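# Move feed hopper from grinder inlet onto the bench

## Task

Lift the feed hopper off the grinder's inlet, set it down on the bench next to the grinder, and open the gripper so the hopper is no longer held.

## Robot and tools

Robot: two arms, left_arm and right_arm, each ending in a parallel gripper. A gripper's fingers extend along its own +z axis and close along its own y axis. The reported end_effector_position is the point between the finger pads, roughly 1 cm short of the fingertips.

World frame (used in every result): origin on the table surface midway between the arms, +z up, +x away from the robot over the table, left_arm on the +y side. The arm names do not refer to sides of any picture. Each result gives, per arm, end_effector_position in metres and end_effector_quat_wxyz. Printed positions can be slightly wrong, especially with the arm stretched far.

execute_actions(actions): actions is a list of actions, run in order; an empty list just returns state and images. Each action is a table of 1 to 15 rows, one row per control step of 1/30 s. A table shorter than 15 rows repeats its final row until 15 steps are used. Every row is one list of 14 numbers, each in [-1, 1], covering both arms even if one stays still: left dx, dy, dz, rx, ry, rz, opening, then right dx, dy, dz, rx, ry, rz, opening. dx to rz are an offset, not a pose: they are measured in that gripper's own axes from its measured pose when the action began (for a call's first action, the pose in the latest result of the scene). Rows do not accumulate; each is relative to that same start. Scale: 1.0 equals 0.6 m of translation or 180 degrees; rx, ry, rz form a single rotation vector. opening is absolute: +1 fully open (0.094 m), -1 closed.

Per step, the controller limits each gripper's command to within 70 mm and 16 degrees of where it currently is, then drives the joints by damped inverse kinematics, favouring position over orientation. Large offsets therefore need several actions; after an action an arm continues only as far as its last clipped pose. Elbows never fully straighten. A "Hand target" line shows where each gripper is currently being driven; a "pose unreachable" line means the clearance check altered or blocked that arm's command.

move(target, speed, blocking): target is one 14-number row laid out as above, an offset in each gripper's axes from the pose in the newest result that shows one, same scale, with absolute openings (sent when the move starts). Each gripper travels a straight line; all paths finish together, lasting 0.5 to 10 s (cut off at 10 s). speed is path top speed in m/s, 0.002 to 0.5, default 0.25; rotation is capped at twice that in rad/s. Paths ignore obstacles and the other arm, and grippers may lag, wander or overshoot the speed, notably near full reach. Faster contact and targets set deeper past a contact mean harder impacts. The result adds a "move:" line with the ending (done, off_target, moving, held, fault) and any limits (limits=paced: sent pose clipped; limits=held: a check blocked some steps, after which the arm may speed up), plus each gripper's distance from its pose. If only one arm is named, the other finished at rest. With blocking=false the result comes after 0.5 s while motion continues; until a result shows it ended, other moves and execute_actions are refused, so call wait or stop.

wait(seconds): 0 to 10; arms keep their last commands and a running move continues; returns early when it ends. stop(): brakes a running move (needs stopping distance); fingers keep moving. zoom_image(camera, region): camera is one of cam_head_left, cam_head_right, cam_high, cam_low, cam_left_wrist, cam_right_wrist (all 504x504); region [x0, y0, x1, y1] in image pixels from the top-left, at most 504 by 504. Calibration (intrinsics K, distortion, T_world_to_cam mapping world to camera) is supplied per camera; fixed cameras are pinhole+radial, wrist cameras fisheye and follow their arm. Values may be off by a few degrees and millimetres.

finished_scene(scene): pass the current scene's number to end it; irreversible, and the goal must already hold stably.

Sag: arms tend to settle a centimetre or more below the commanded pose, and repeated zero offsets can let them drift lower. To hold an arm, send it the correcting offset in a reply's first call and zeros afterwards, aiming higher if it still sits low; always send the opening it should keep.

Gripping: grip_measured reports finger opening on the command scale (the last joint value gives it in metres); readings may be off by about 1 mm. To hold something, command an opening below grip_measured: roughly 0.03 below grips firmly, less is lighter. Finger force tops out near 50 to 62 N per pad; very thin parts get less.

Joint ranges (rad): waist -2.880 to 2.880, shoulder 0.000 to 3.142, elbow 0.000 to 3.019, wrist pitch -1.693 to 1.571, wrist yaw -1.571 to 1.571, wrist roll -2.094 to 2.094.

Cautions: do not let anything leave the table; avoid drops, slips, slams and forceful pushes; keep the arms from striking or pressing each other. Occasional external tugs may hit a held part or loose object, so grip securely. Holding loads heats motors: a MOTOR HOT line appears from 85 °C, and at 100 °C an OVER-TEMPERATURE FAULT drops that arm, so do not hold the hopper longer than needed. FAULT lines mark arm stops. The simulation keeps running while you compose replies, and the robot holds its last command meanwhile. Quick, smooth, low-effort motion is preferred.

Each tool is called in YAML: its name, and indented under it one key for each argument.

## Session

execute_actions:
  actions: []

Scene clock: 0.00 s.
left_arm: end_effector_position=(+0.4788, +0.5812, +0.3424) grip_measured=+1.000 end_effector_quat_wxyz=(+0.227, -0.503, +0.808, -0.206) | right_arm: end_effector_position=(+0.6678, -0.2034, +0.2514) grip_measured=+1.000 end_effector_quat_wxyz=(+0.169, +0.712, +0.674, +0.102)
Joint positions: left_arm=[ 0.751  1.566  1.675 -1.313  0.517 -0.384  0.094] | right_arm=[ 0.218  1.796  1.783 -1.208  0.194  1.841  0.094]
Joint velocities: left_arm=[-0.005  0.005  0.017 -0.007 -0.095 -0.095  0.   ] | right_arm=[-0.005  0.005 -0.002  0.002 -0.007 -0.051  0.   ]
Motor temperatures (°C, as the motors report them): left_arm=[20 20 28 19 20 19] | right_arm=[19 25 40 19 20 19]
Hand target (left_arm): +0.482, +0.584, +0.361; +0.247, -0.497, +0.808, -0.201
Hand target (right_arm): +0.674, -0.202, +0.260; +0.174, +0.712, +0.672, +0.111
camera_calibration (this result's frames):
cam_left_wrist: T_world_to_cam=[[0.716425, -0.416463, 0.559726, -0.29151], [-0.655824, -0.675672, 0.336693, 0.595758], [0.237972, -0.608297, -0.757195, 0.625223], [0, 0, 0, 1]] pos_world=[0.450772, 0.661456, 0.435994]
cam_right_wrist: T_world_to_cam=[[-0.927722, 0.00416378, -0.37325, 0.713421], [-0.180133, 0.870805, 0.457439, 0.185349], [0.326933, 0.491611, -0.807115, 0.206303], [0, 0, 0, 1]] pos_world=[0.627796, -0.265794, 0.348009]

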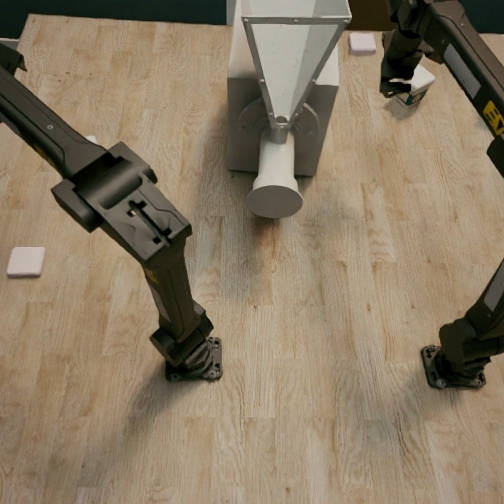

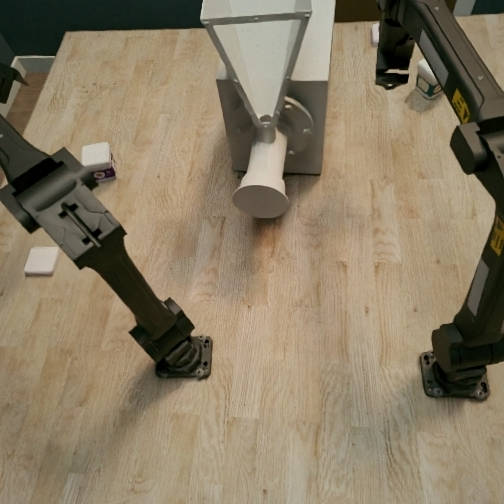

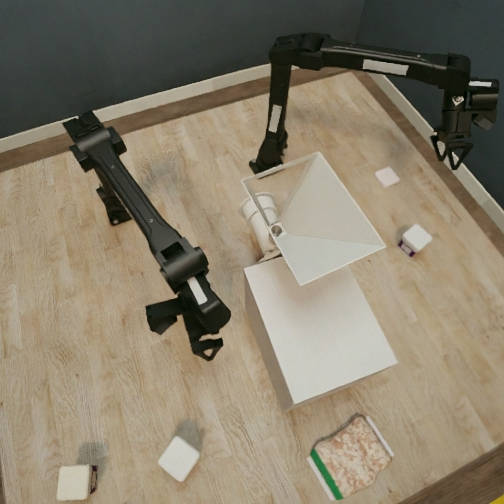

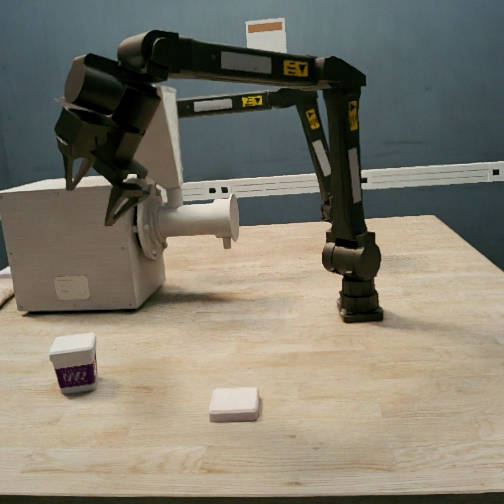

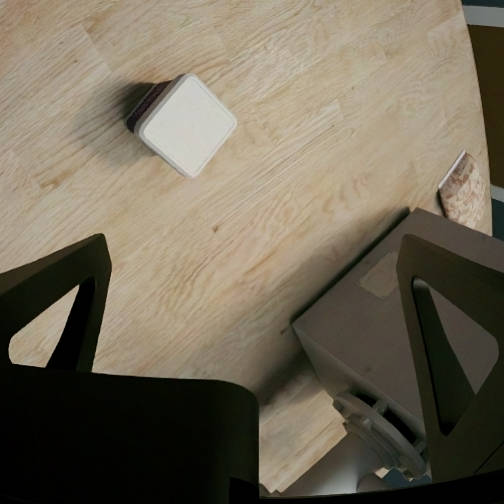

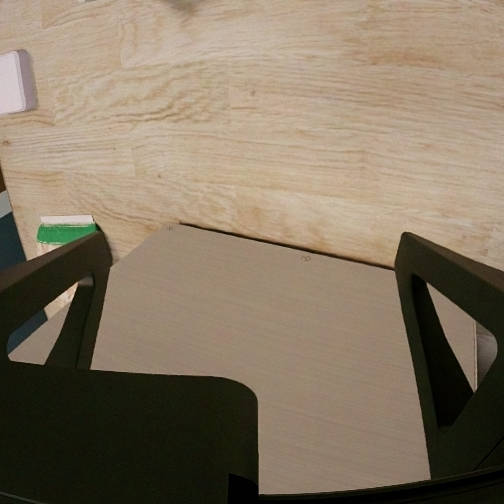

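zoom_image:
  camera: "cam_high"
  region: [180, 130, 420, 370]

zoom_image:
  camera: "cam_head_left"
  region: [170, 0, 400, 230]

zoom_image:
  camera: "cam_low"
  region: [0, 60, 300, 330]

Region (180, 130, 420, 370) of cam_high's 504x504 image, scaled by 2.100, with more detail than that image has.

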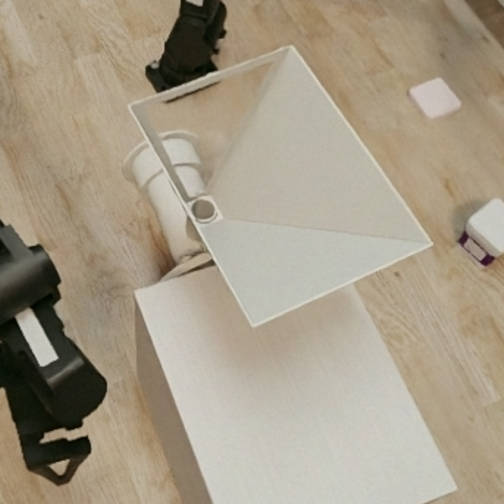

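Region (170, 0, 400, 230) of cam_head_left's 504x504 image, scaled by 2.191, with more detail than that image has.

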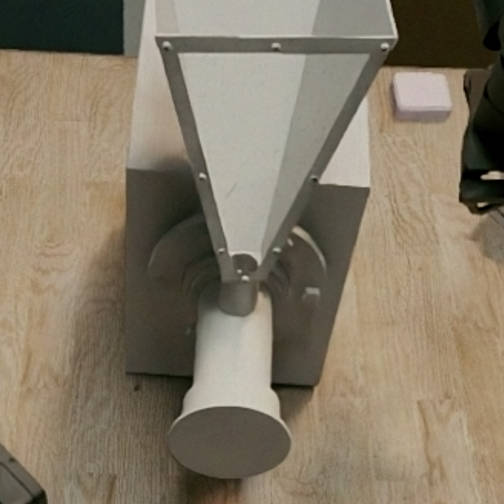

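Region (0, 60, 300, 330) of cam_low's 504x504 image, scaled by 1.680, with more detail than that image has; it fills the top 454 rows of this view, and the rest is white.

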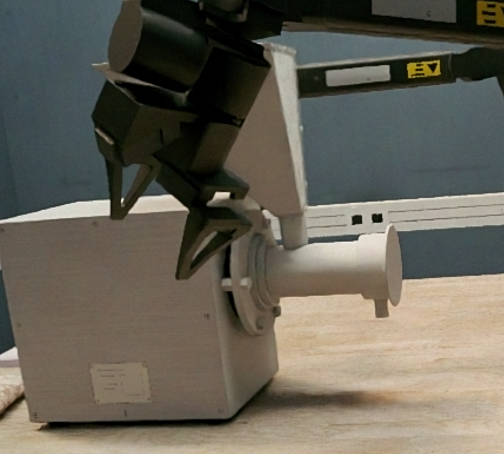

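move:
  target: [0.5668,-0.5115,-0.2262,0.0657,-0.0277,0.3056,1, 0.0445,-0.0372,-0.5777,-0.184,0.095,-0.4425,1]
  speed: 0.4

Scene clock: 122.80 s.
left_arm: end_effector_position=(+0.4793, +0.1671, +0.5468) grip_measured=+1.000 end_effector_quat_wxyz=(+0.364, -0.066, +0.919, -0.139) | right_arm: end_effector_position=(+0.5160, -0.1432, +0.5449) grip_measured=+1.000 end_effector_quat_wxyz=(+0.274, +0.039, +0.932, +0.233)
Joint positions: left_arm=[-0.179  1.196  1.781 -1.366  0.136 -0.303  0.094] | right_arm=[ 0.259  1.429  2.023 -1.463 -0.247  0.465  0.094]
Joint velocities: left_arm=[-0.015 -0.015 -0.017 -0.017 -0.051  0.051  0.   ] | right_arm=[ 0.015  0.005 -0.017  0.002 -0.037 -0.007  0.   ]
Motor temperatures (°C, as the motors report them): left_arm=[20 22 33 19 20 19] | right_arm=[19 26 45 19 20 19]
Hand target (left_arm): +0.478, +0.166, +0.565; +0.379, -0.057, +0.913, -0.139
Hand target (right_arm): +0.516, -0.139, +0.558; +0.284, +0.030, +0.928, +0.238
Off the commanded pose (left_arm): 0.026 m, 2 deg.
Off the commanded pose (right_arm): 0.016 m, 1 deg.
move: off_target (left_arm, right_arm)
camera_calibration (this result's frames):
cam_left_wrist: T_world_to_cam=[[0.0153995, -0.954974, 0.296289, -0.00872501], [-0.990318, -0.0554541, -0.127264, 0.557864], [0.137964, -0.291461, -0.946582, 0.62651], [0, 0, 0, 1]] pos_world=[0.466161, 0.205207, 0.666624]
cam_right_wrist: T_world_to_cam=[[0.0802115, -0.895031, -0.438731, 0.0686788], [-0.99513, -0.0972011, 0.0163589, 0.493657], [-0.0572869, 0.435283, -0.898469, 0.703166], [0, 0, 0, 1]] pos_world=[0.526026, -0.196622, 0.653829]

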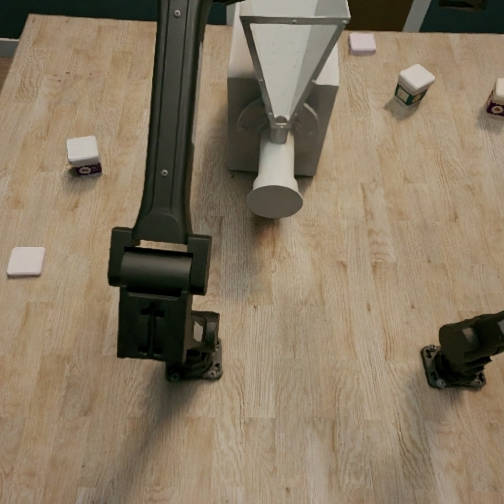

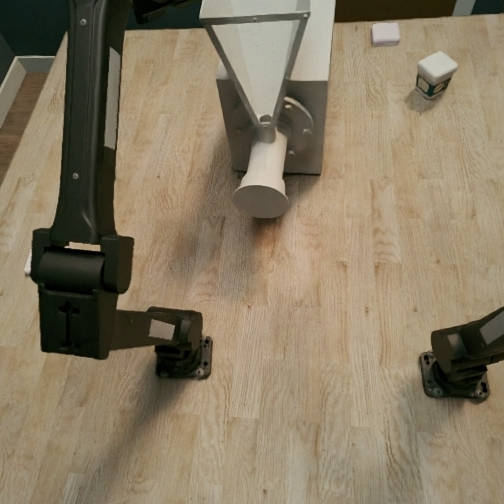

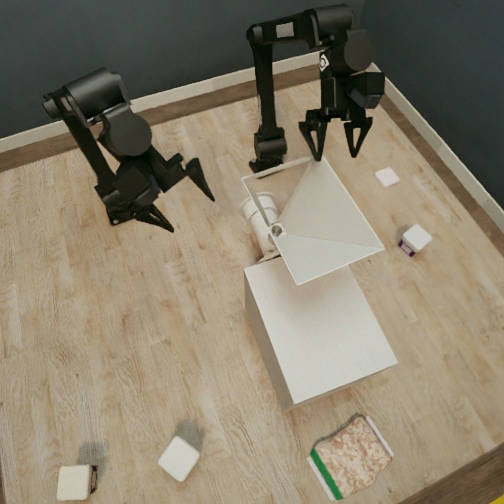

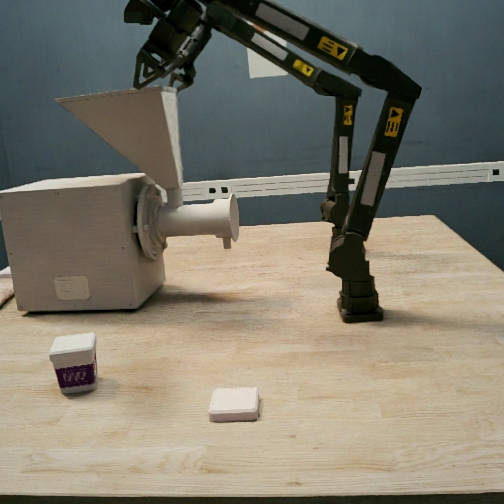

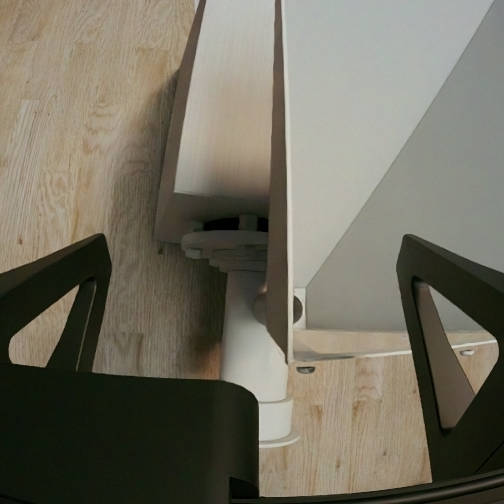

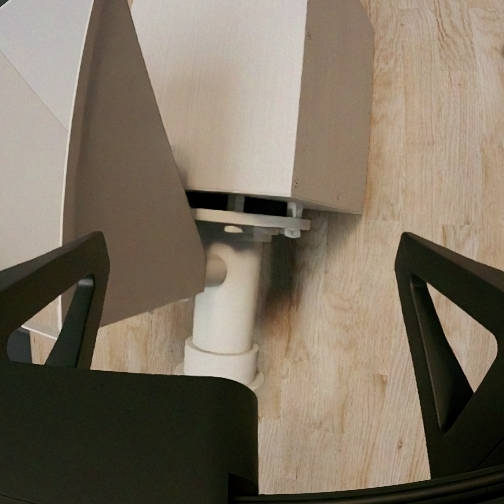

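move:
  target: [-0.038,-0.0337,0.007,0,0,0,1, 0.076,0.1765,-0.0363,-0.1837,0.0866,-0.448,1]
  speed: 0.4

Scene clock: 167.27 s.
left_arm: end_effector_position=(+0.4980, +0.1583, +0.5450) grip_measured=+1.000 end_effector_quat_wxyz=(+0.350, -0.068, +0.925, -0.132) | right_arm: end_effector_position=(+0.4597, -0.0532, +0.5760) grip_measured=+1.000 end_effector_quat_wxyz=(+0.336, -0.614, +0.675, +0.233)
Joint positions: left_arm=[-0.203  1.261  1.845 -1.395  0.113 -0.317  0.094] | right_arm=[ 0.337  1.553  2.241 -1.697 -0.667 -0.909  0.094]
Joint velocities: left_arm=[ 0.005  0.005  0.017  0.002 -0.007 -0.007  0.   ] | right_arm=[-0.005 -0.005 -0.017 -0.007  0.037 -0.007  0.   ]
Motor temperatures (°C, as the motors report them): left_arm=[20 22 33 19 20 19] | right_arm=[19 25 46 19 20 19]
Hand target (left_arm): +0.498, +0.152, +0.565; +0.364, -0.066, +0.918, -0.139
Hand target (right_arm): +0.460, -0.049, +0.586; +0.346, -0.622, +0.665, +0.228
Off the commanded pose (left_arm): 0.021 m, 2 deg.
Off the commanded pose (right_arm): 0.012 m, 13 deg.
joint sent to its limit (right arm) — the command would take joint 4 (wrist pitch) past its lower limit, so that joint was sent only as far as its limit.
move: off_target (left_arm, right_arm)
camera_calibration (this result's frames):
cam_left_wrist: T_world_to_cam=[[0.0275556, -0.957948, 0.285614, -0.0165856], [-0.993648, -0.057436, -0.0967743, 0.560945], [0.109109, -0.281133, -0.953446, 0.636124], [0, 0, 0, 1]] pos_world=[0.488432, 0.195166, 0.665532]
cam_right_wrist: T_world_to_cam=[[0.985382, -0.117662, 0.123198, -0.531014], [-0.0891665, -0.972417, -0.215532, 0.116399], [0.14516, 0.201396, -0.968694, 0.623661], [0, 0, 0, 1]] pos_world=[0.4431, -0.0748949, 0.694645]

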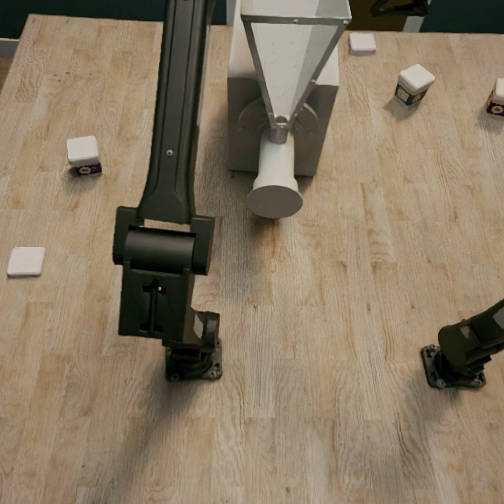

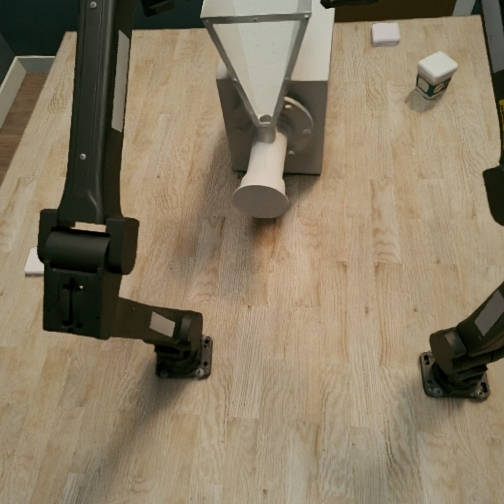

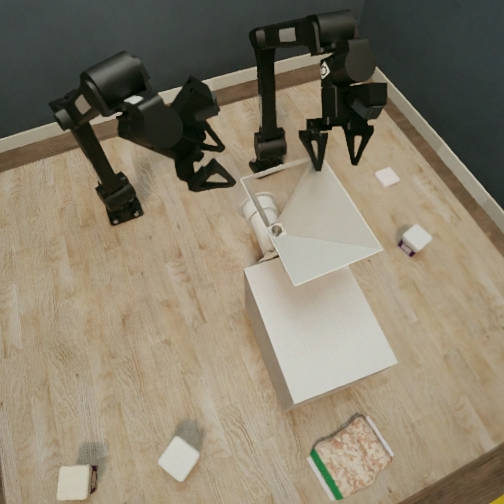

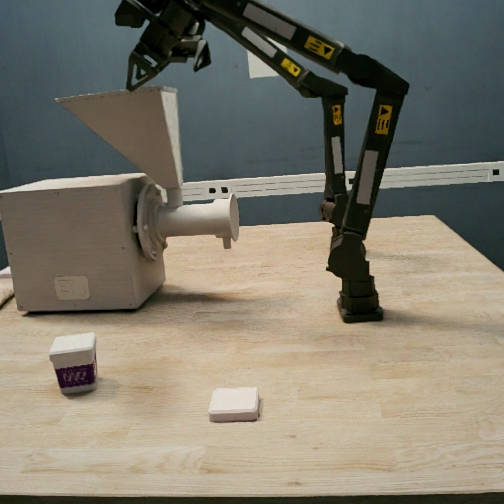

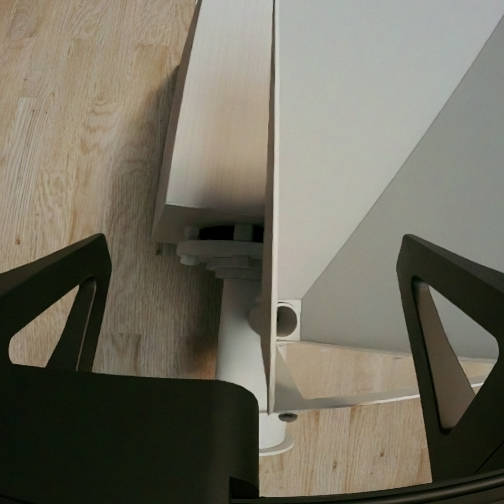

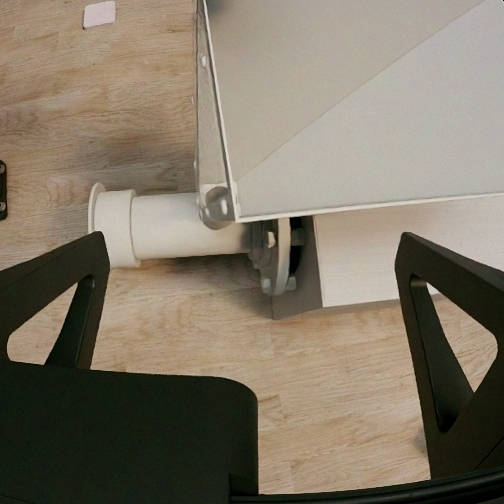

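move:
  target: [-0.0287,-0.0207,0.1227,0.0069,-0.0182,0.0081,1, 0.0183,0.0237,0.1614,-0.0532,0.0145,-0.0076,1]
  speed: 0.12

Scene clock: 216.50 s.
left_arm: end_effector_position=(+0.5529, +0.1447, +0.5115) grip_measured=+1.000 end_effector_quat_wxyz=(+0.379, -0.060, +0.914, -0.133) | right_arm: end_effector_position=(+0.4557, +0.0050, +0.5180) grip_measured=+1.000 end_effector_quat_wxyz=(-0.285, +0.652, -0.650, -0.266)
Joint positions: left_arm=[-0.222  1.313  1.758 -1.194  0.094 -0.318  0.094] | right_arm=[ 0.442  1.599  2.14  -1.649 -0.679 -0.934  0.094]
Joint velocities: left_arm=[-0.005 -0.015  0.022  0.007 -0.007  0.007  0.   ] | right_arm=[-0.005 -0.005  0.002 -0.007 -0.095  0.066  0.   ]
Motor temperatures (°C, as the motors report them): left_arm=[20 22 34 19 19 19] | right_arm=[19 25 45 19 20 19]
Hand target (left_arm): +0.560, +0.136, +0.507; +0.378, -0.056, +0.914, -0.136
Hand target (right_arm): +0.462, +0.012, +0.502; -0.271, +0.653, -0.653, -0.271
Off the commanded pose (left_arm): 0.013 m, 1 deg.
Off the commanded pose (right_arm): 0.018 m, 2 deg.
move: off_target (left_arm, right_arm)
camera_calibration (this result's frames):
cam_left_wrist: T_world_to_cam=[[0.00428765, -0.95928, 0.282424, -0.00689871], [-0.985827, -0.0514216, -0.159692, 0.638476], [0.167712, -0.277736, -0.945904, 0.557651], [0, 0, 0, 1]] pos_world=[0.535931, 0.181094, 0.631392]
cam_right_wrist: T_world_to_cam=[[0.998724, 0.0123706, 0.0489726, -0.481339], [0.0210198, -0.983395, -0.180259, 0.0916524], [0.0459294, 0.181058, -0.982399, 0.608762], [0, 0, 0, 1]] pos_world=[0.450838, -0.0141362, 0.638141]

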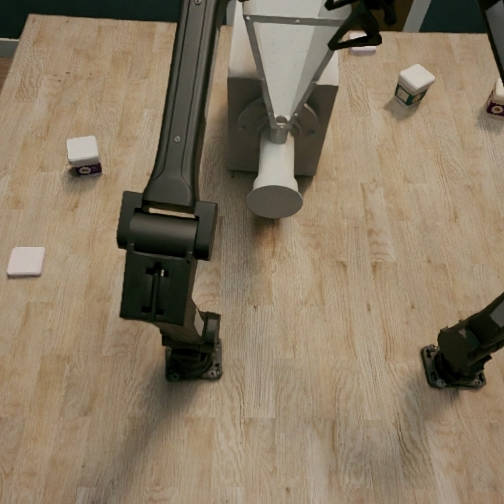

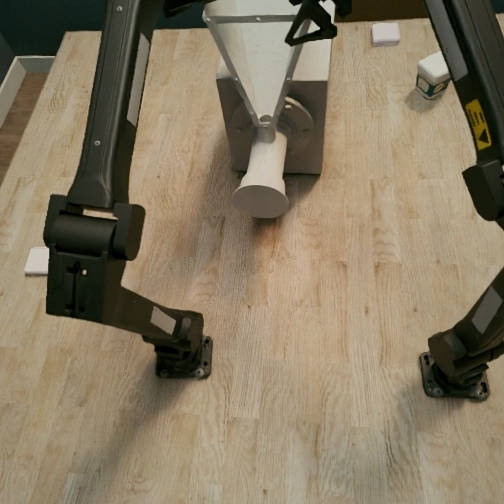

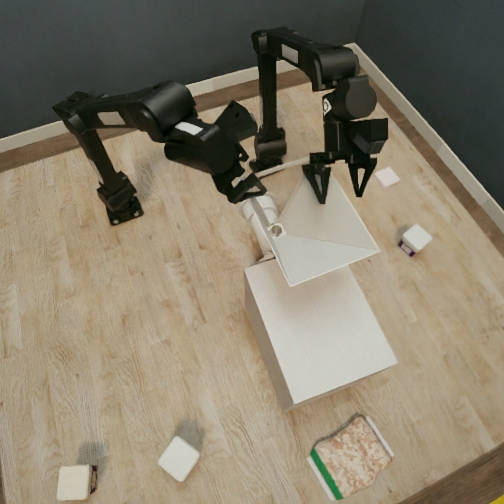

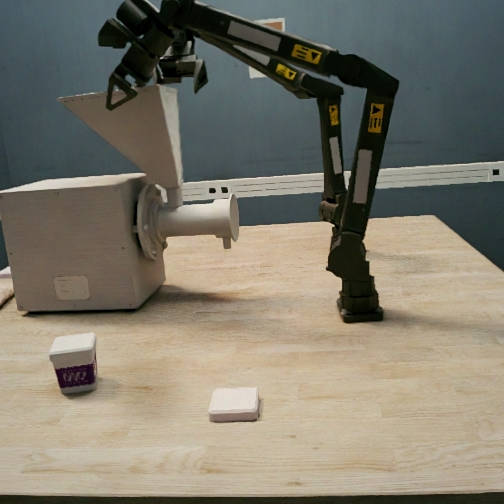

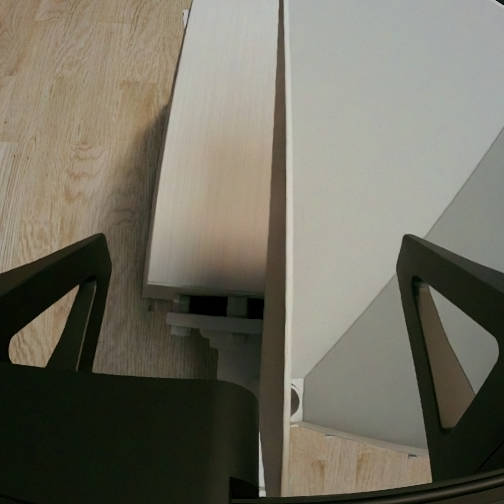

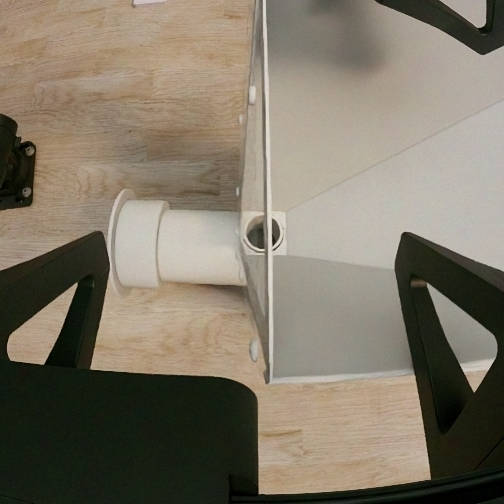

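zoom_image:
  camera: "cam_low"
  region: [40, 0, 260, 200]

zoom_image:
  camera: "cam_high"
  region: [190, 100, 400, 300]

Region (40, 0, 260, 200) of cam_low's 504x504 image, scaled by 2.291, with more detail than that image has; it fills the top 458 rows of this view, and the rest is white.

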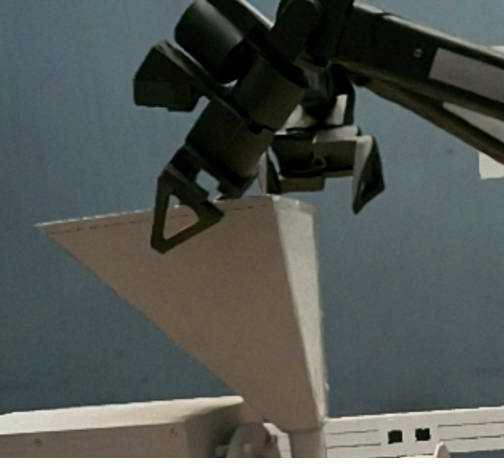

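Region (190, 100, 400, 300) of cam_high's 504x504 image, scaled by 2.400, with more detail than that image has; it fills the top 480 rows of this view, and the rest is white.

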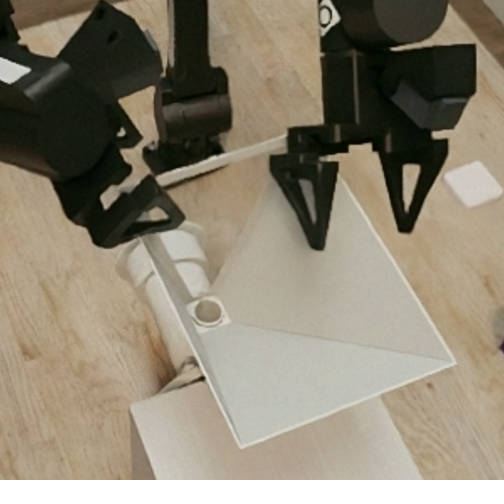

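move:
  target: [-0.0063,-0.0167,0.029,0,0,0,1, -0.0365,-0.0037,0.0737,0,0,0,1]
  speed: 0.08

Scene clock: 306.30 s.
left_arm: end_effector_position=(+0.5565, +0.1433, +0.5103) grip_measured=+1.000 end_effector_quat_wxyz=(+0.381, -0.063, +0.913, -0.129) | right_arm: end_effector_position=(+0.4550, +0.0458, +0.5095) grip_measured=+1.000 end_effector_quat_wxyz=(-0.287, +0.653, -0.649, -0.264)
Joint positions: left_arm=[-0.229  1.318  1.758 -1.184  0.078 -0.323  0.094] | right_arm=[ 0.519  1.625  2.14  -1.565 -0.641 -0.851  0.094]
Joint velocities: left_arm=[-0.005  0.005  0.007 -0.007  0.037 -0.007  0.   ] | right_arm=[-0.005 -0.005 -0.007 -0.022  0.022  0.007  0.   ]
Motor temperatures (°C, as the motors report them): left_arm=[20 22 31 19 19 19] | right_arm=[19 24 41 19 20 19]
Hand target (left_arm): +0.567, +0.133, +0.505; +0.379, -0.060, +0.914, -0.133
Hand target (right_arm): +0.459, +0.052, +0.503; -0.284, +0.653, -0.650, -0.265
Off the commanded pose (left_arm): 0.017 m, 1 deg.
Off the commanded pose (right_arm): 0.010 m, 0 deg.
move: off_target (left_arm)
camera_calibration (this result's frames):
cam_left_wrist: T_world_to_cam=[[0.0107129, -0.961014, 0.276291, -0.00812252], [-0.984679, -0.0582314, -0.164364, 0.644529], [0.174045, -0.270297, -0.946915, 0.551359], [0, 0, 0, 1]] pos_world=[0.53878, 0.178757, 0.630272]
cam_right_wrist: T_world_to_cam=[[0.998278, 0.0132619, 0.0571339, -0.484746], [0.0234388, -0.983143, -0.18133, 0.129731], [0.053766, 0.182357, -0.981761, 0.589109], [0, 0, 0, 1]] pos_world=[0.449197, 0.0265444, 0.629584]

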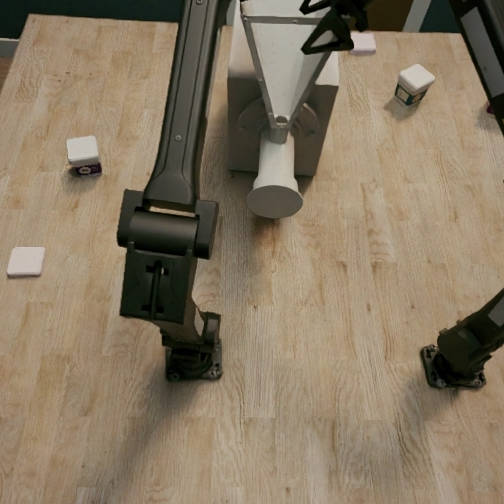

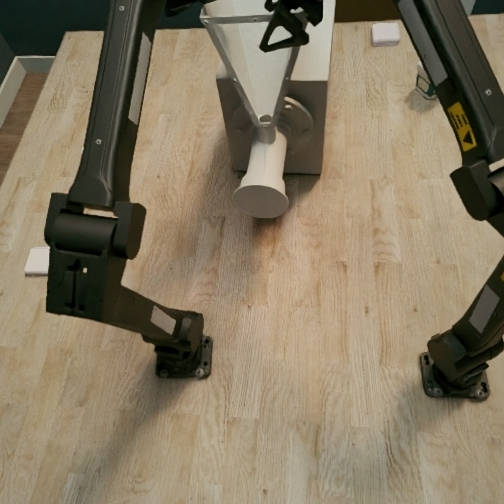

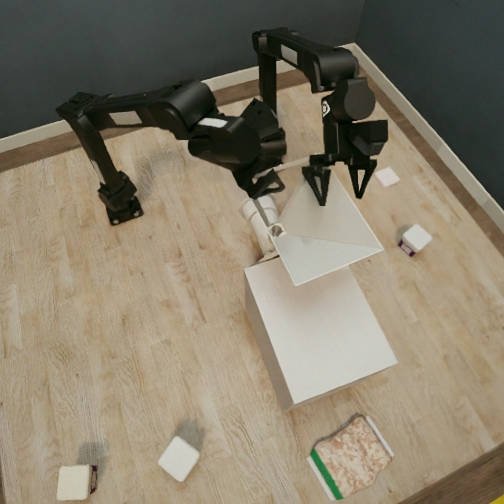

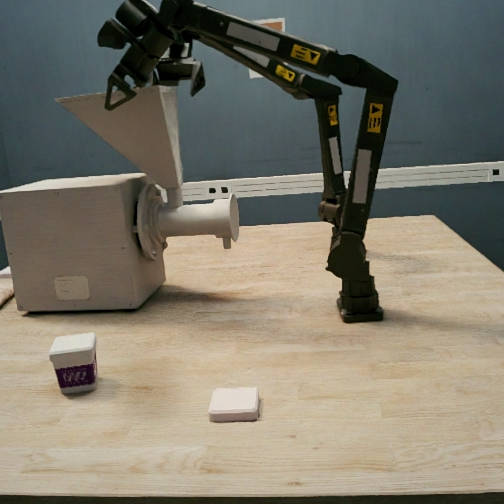

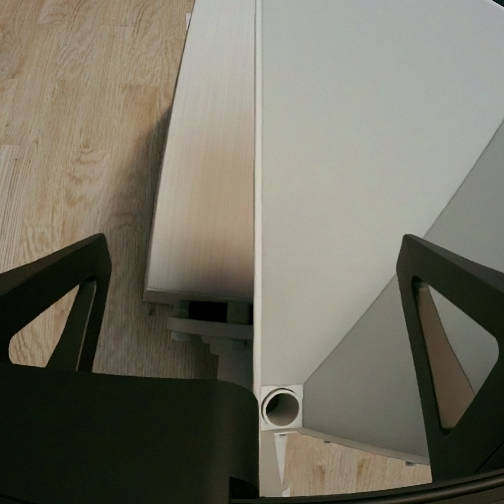

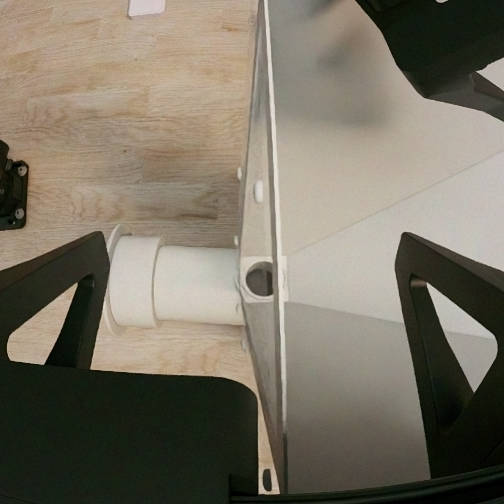

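zoom_image:
  camera: "cam_low"
  region: [40, 0, 260, 200]

zoom_image:
  camera: "cam_high"
  region: [190, 100, 400, 300]

Region (40, 0, 260, 200) of cam_low's 504x504 image, scaled by 2.291, with more detail than that image has; it fills the top 458 rows of this view, and the rest is white.

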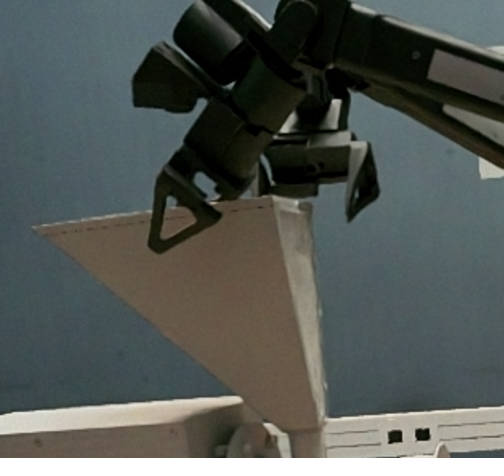

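Region (190, 100, 400, 300) of cam_high's 504x504 image, scaled by 2.400, with more detail than that image has; it fills the top 480 rows of this view, and the rest is white.

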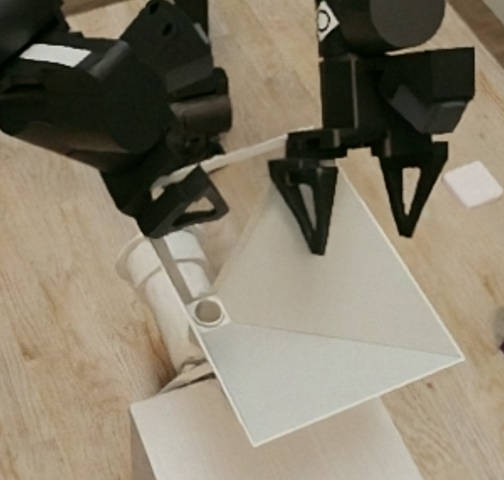

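execute_actions:
  actions:
    - [[0,0,-0.005,0,0.06,0,1, -0.004,-0.0093,0.0285,-0.02,0,-0.0193,1]]
    - [[0.0092,0,0.0138,0,0,0,1, 0.0167,0,0.0162,0,0,0,1]]

Scene clock: 372.00 s.
left_arm: end_effector_position=(+0.5501, +0.1364, +0.4823) grip_measured=+1.000 end_effector_quat_wxyz=(+0.271, -0.054, +0.952, -0.134) | right_arm: end_effector_position=(+0.4487, +0.0496, +0.5050) grip_measured=+1.000 end_effector_quat_wxyz=(-0.291, +0.678, -0.617, -0.275)
Joint positions: left_arm=[-0.221  1.424  1.882 -1.431  0.148 -0.302  0.094] | right_arm=[ 0.521  1.622  2.118 -1.565 -0.684 -0.931  0.094]
Joint velocities: left_arm=[-0.005 -0.005 -0.007  0.012 -0.051  0.022  0.   ] | right_arm=[-0.005 -0.005 -0.007  0.002  0.007  0.022  0.   ]
Motor temperatures (°C, as the motors report them): left_arm=[20 22 31 19 19 19] | right_arm=[19 25 41 19 19 19]
Hand target (left_arm): +0.551, +0.135, +0.486; +0.279, -0.054, +0.949, -0.135
Hand target (right_arm): +0.455, +0.052, +0.490; -0.280, +0.677, -0.623, -0.277
Off the commanded pose (left_arm): 0.004 m, 1 deg.
Off the commanded pose (right_arm): 0.017 m, 1 deg.
camera_calibration (this result's frames):
cam_left_wrist: T_world_to_cam=[[0.0233252, -0.960189, 0.278377, -0.0150365], [-0.997955, -0.00578906, 0.0636509, 0.523404], [-0.0595053, -0.279293, -0.95836, 0.659365], [0, 0, 0, 1]] pos_world=[0.561921, 0.172748, 0.60278]
cam_right_wrist: T_world_to_cam=[[0.992873, 0.0890238, 0.0792355, -0.490736], [0.103366, -0.97418, -0.20072, 0.106264], [0.0593208, 0.20748, -0.976439, 0.577958], [0, 0, 0, 1]] pos_world=[0.44197, 0.0272933, 0.624554]

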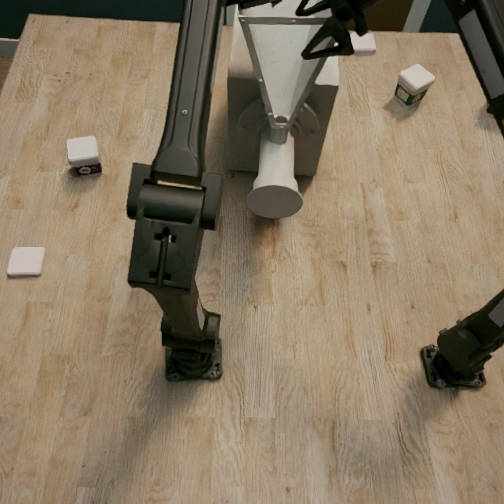

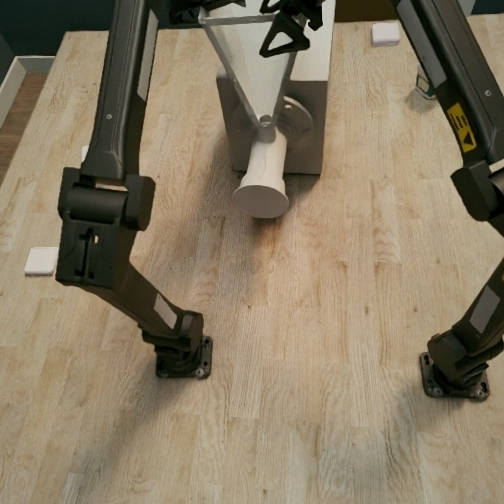

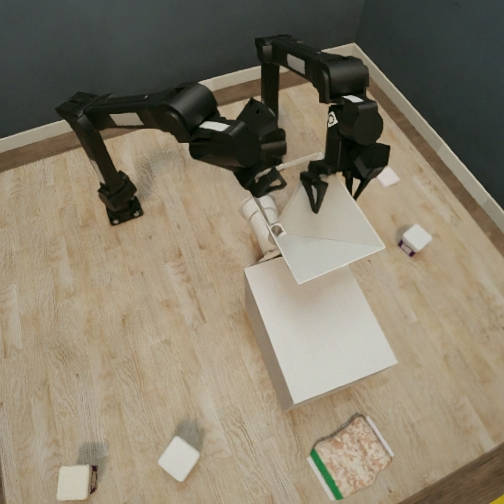

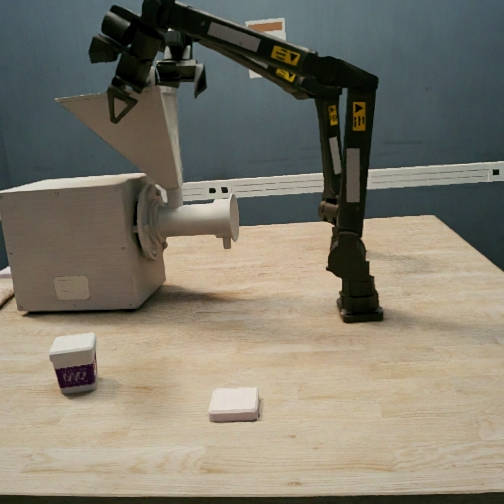

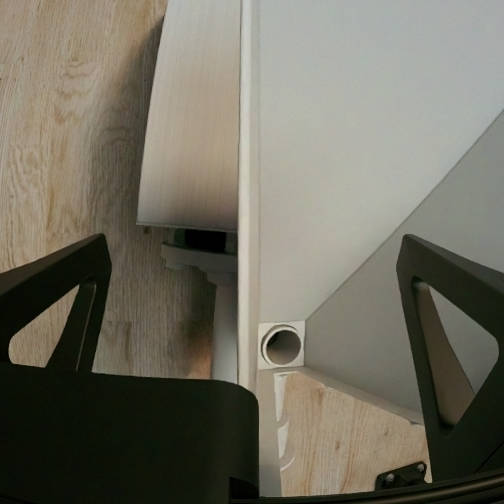

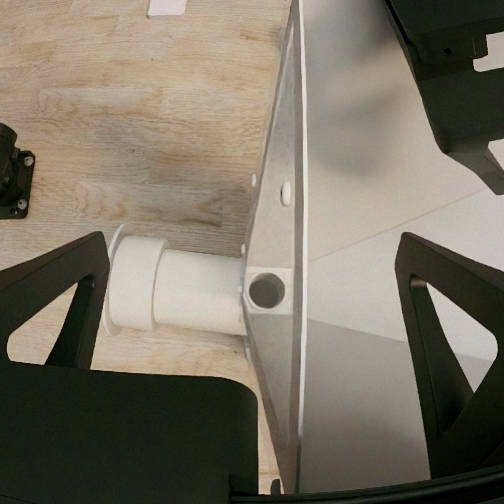

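zoom_image:
  camera: "cam_high"
  region: [180, 130, 420, 370]

zoom_image:
  camera: "cam_low"
  region: [40, 0, 260, 200]

zoom_image:
  camera: "cam_head_left"
  region: [200, 0, 420, 160]

Region (180, 130, 420, 370) of cam_high's 504x504 image, scaled by 2.100, with more detail than that image has.

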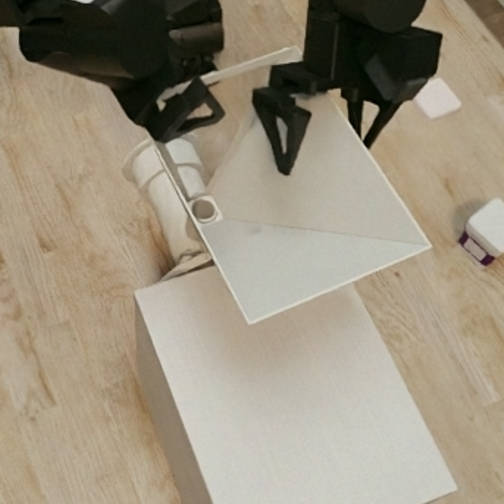

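Region (40, 0, 260, 200) of cam_low's 504x504 image, scaled by 2.291, with more detail than that image has; it fills the top 458 rows of this view, and the rest is white.

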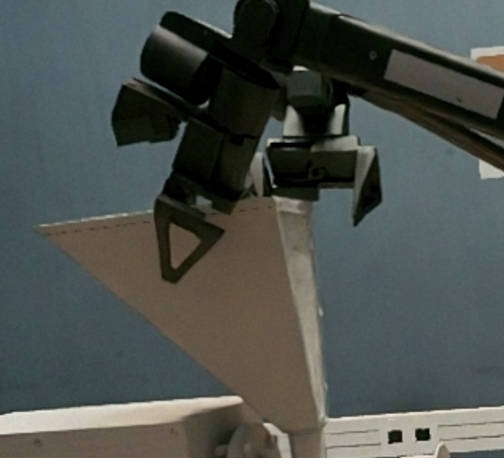

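Region (200, 0, 420, 160) of cam_head_left's 504x504 image, scaled by 2.291, with more detail than that image has; it fills the top 367 rows of this view, and the rest is white.

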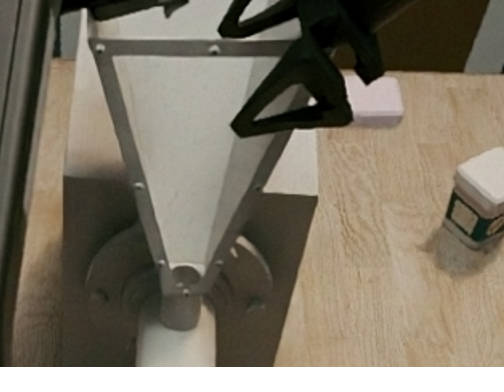

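execute_actions:
  actions:
    - [[0,0,0,0,0,0,0.0, 0,0,-0.06,0,0,0,1]]
    - [[0,0,0,0,0,0,-0.7, 0,0,-0.06,0,0,0,1]]

Scene clock: 446.03 s.
left_arm: end_effector_position=(+0.5434, +0.1193, +0.4873) grip_measured=+0.002 end_effector_quat_wxyz=(+0.273, -0.067, +0.950, -0.140) | right_arm: end_effector_position=(+0.4458, +0.0021, +0.5292) grip_measured=+1.000 end_effector_quat_wxyz=(-0.288, +0.665, -0.627, -0.286)
Joint positions: left_arm=[-0.263  1.414  1.882 -1.428  0.126 -0.366  0.047] | right_arm=[ 0.431  1.601  2.166 -1.697 -0.737 -0.996  0.094]
Joint velocities: left_arm=[-0.015 -0.015 -0.002 -0.002  0.037  0.007 -0.   ] | right_arm=[-0.005 -0.005 -0.007 -0.007 -0.022  0.007  0.   ]
Motor temperatures (°C, as the motors report them): left_arm=[20 22 30 19 19 19] | right_arm=[19 24 39 19 19 19]
Hand target (left_arm): +0.543, +0.120, +0.487; +0.271, -0.062, +0.950, -0.144
Hand target (right_arm): +0.445, -0.001, +0.542; -0.301, +0.668, -0.621, -0.279
Off the commanded pose (left_arm): 0.000 m, 1 deg.
Off the commanded pose (right_arm): 0.013 m, 2 deg.
joint sent to its limit (right arm) — the command would take joint 4 (wrist pitch) past its lower limit, so that joint was sent only as far as its limit.
camera_calibration (this result's frames):
cam_left_wrist: T_world_to_cam=[[0.0438343, -0.954308, 0.295592, -0.0528747], [-0.997691, -0.0264533, 0.0625472, 0.519144], [-0.0518699, -0.297652, -0.953264, 0.654547], [0, 0, 0, 1]] pos_world=[0.554215, 0.158101, 0.607115]
cam_right_wrist: T_world_to_cam=[[0.996492, 0.0670857, 0.0500288, -0.471636], [0.0763501, -0.973564, -0.215278, 0.0849246], [0.0342642, 0.218343, -0.97527, 0.622126], [0, 0, 0, 1]] pos_world=[0.442181, -0.0215171, 0.648619]

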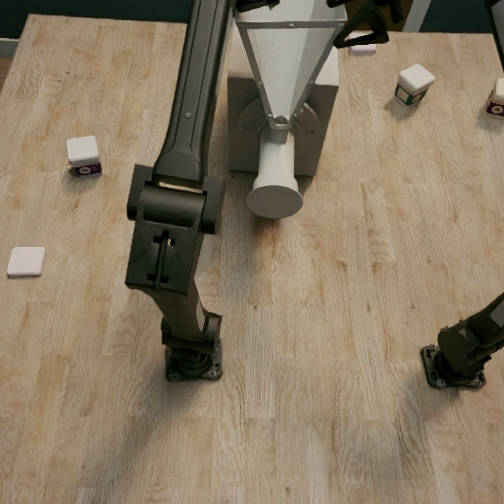

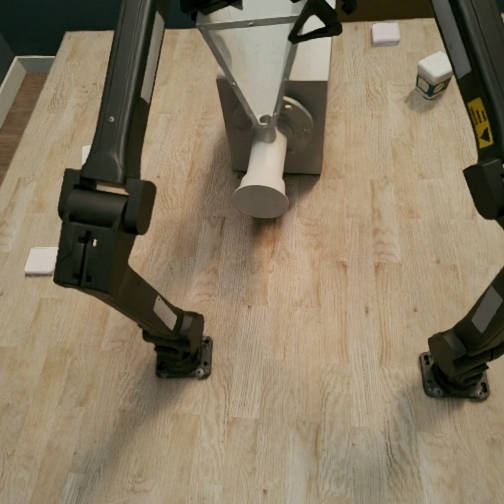

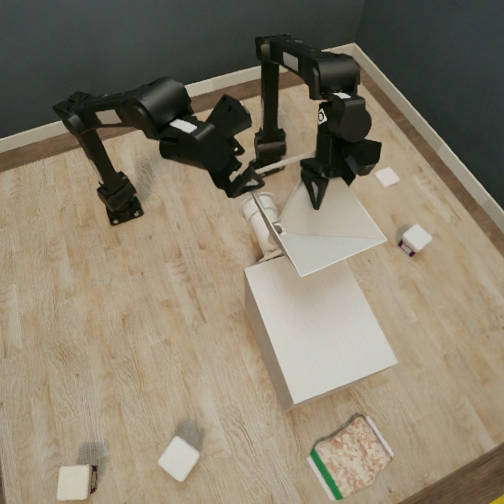

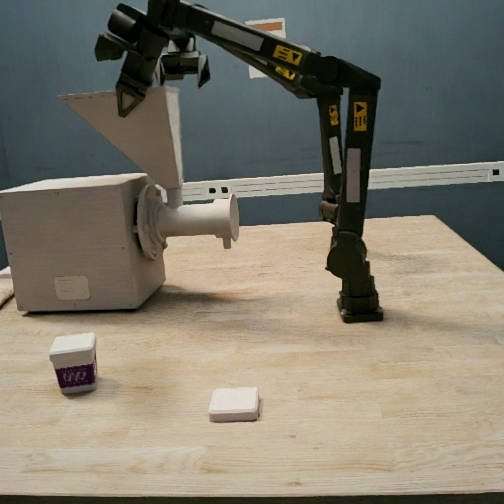

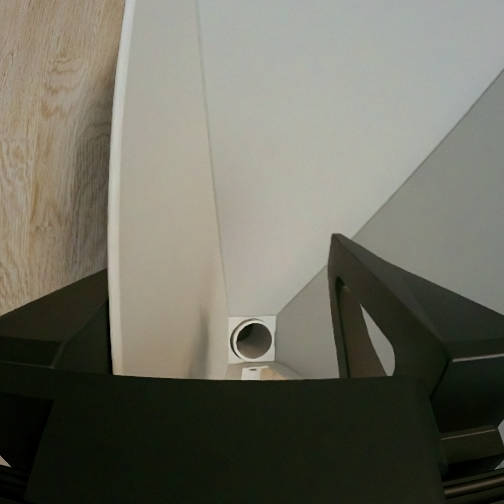

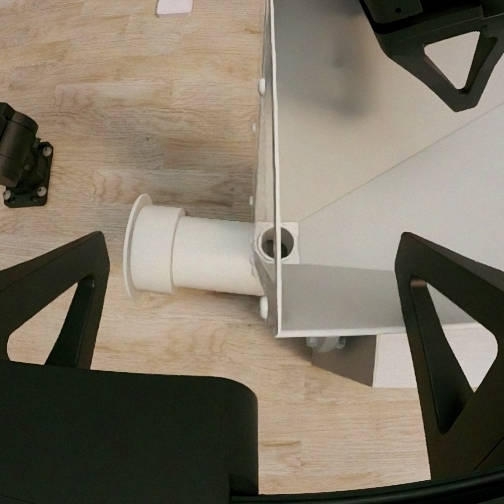

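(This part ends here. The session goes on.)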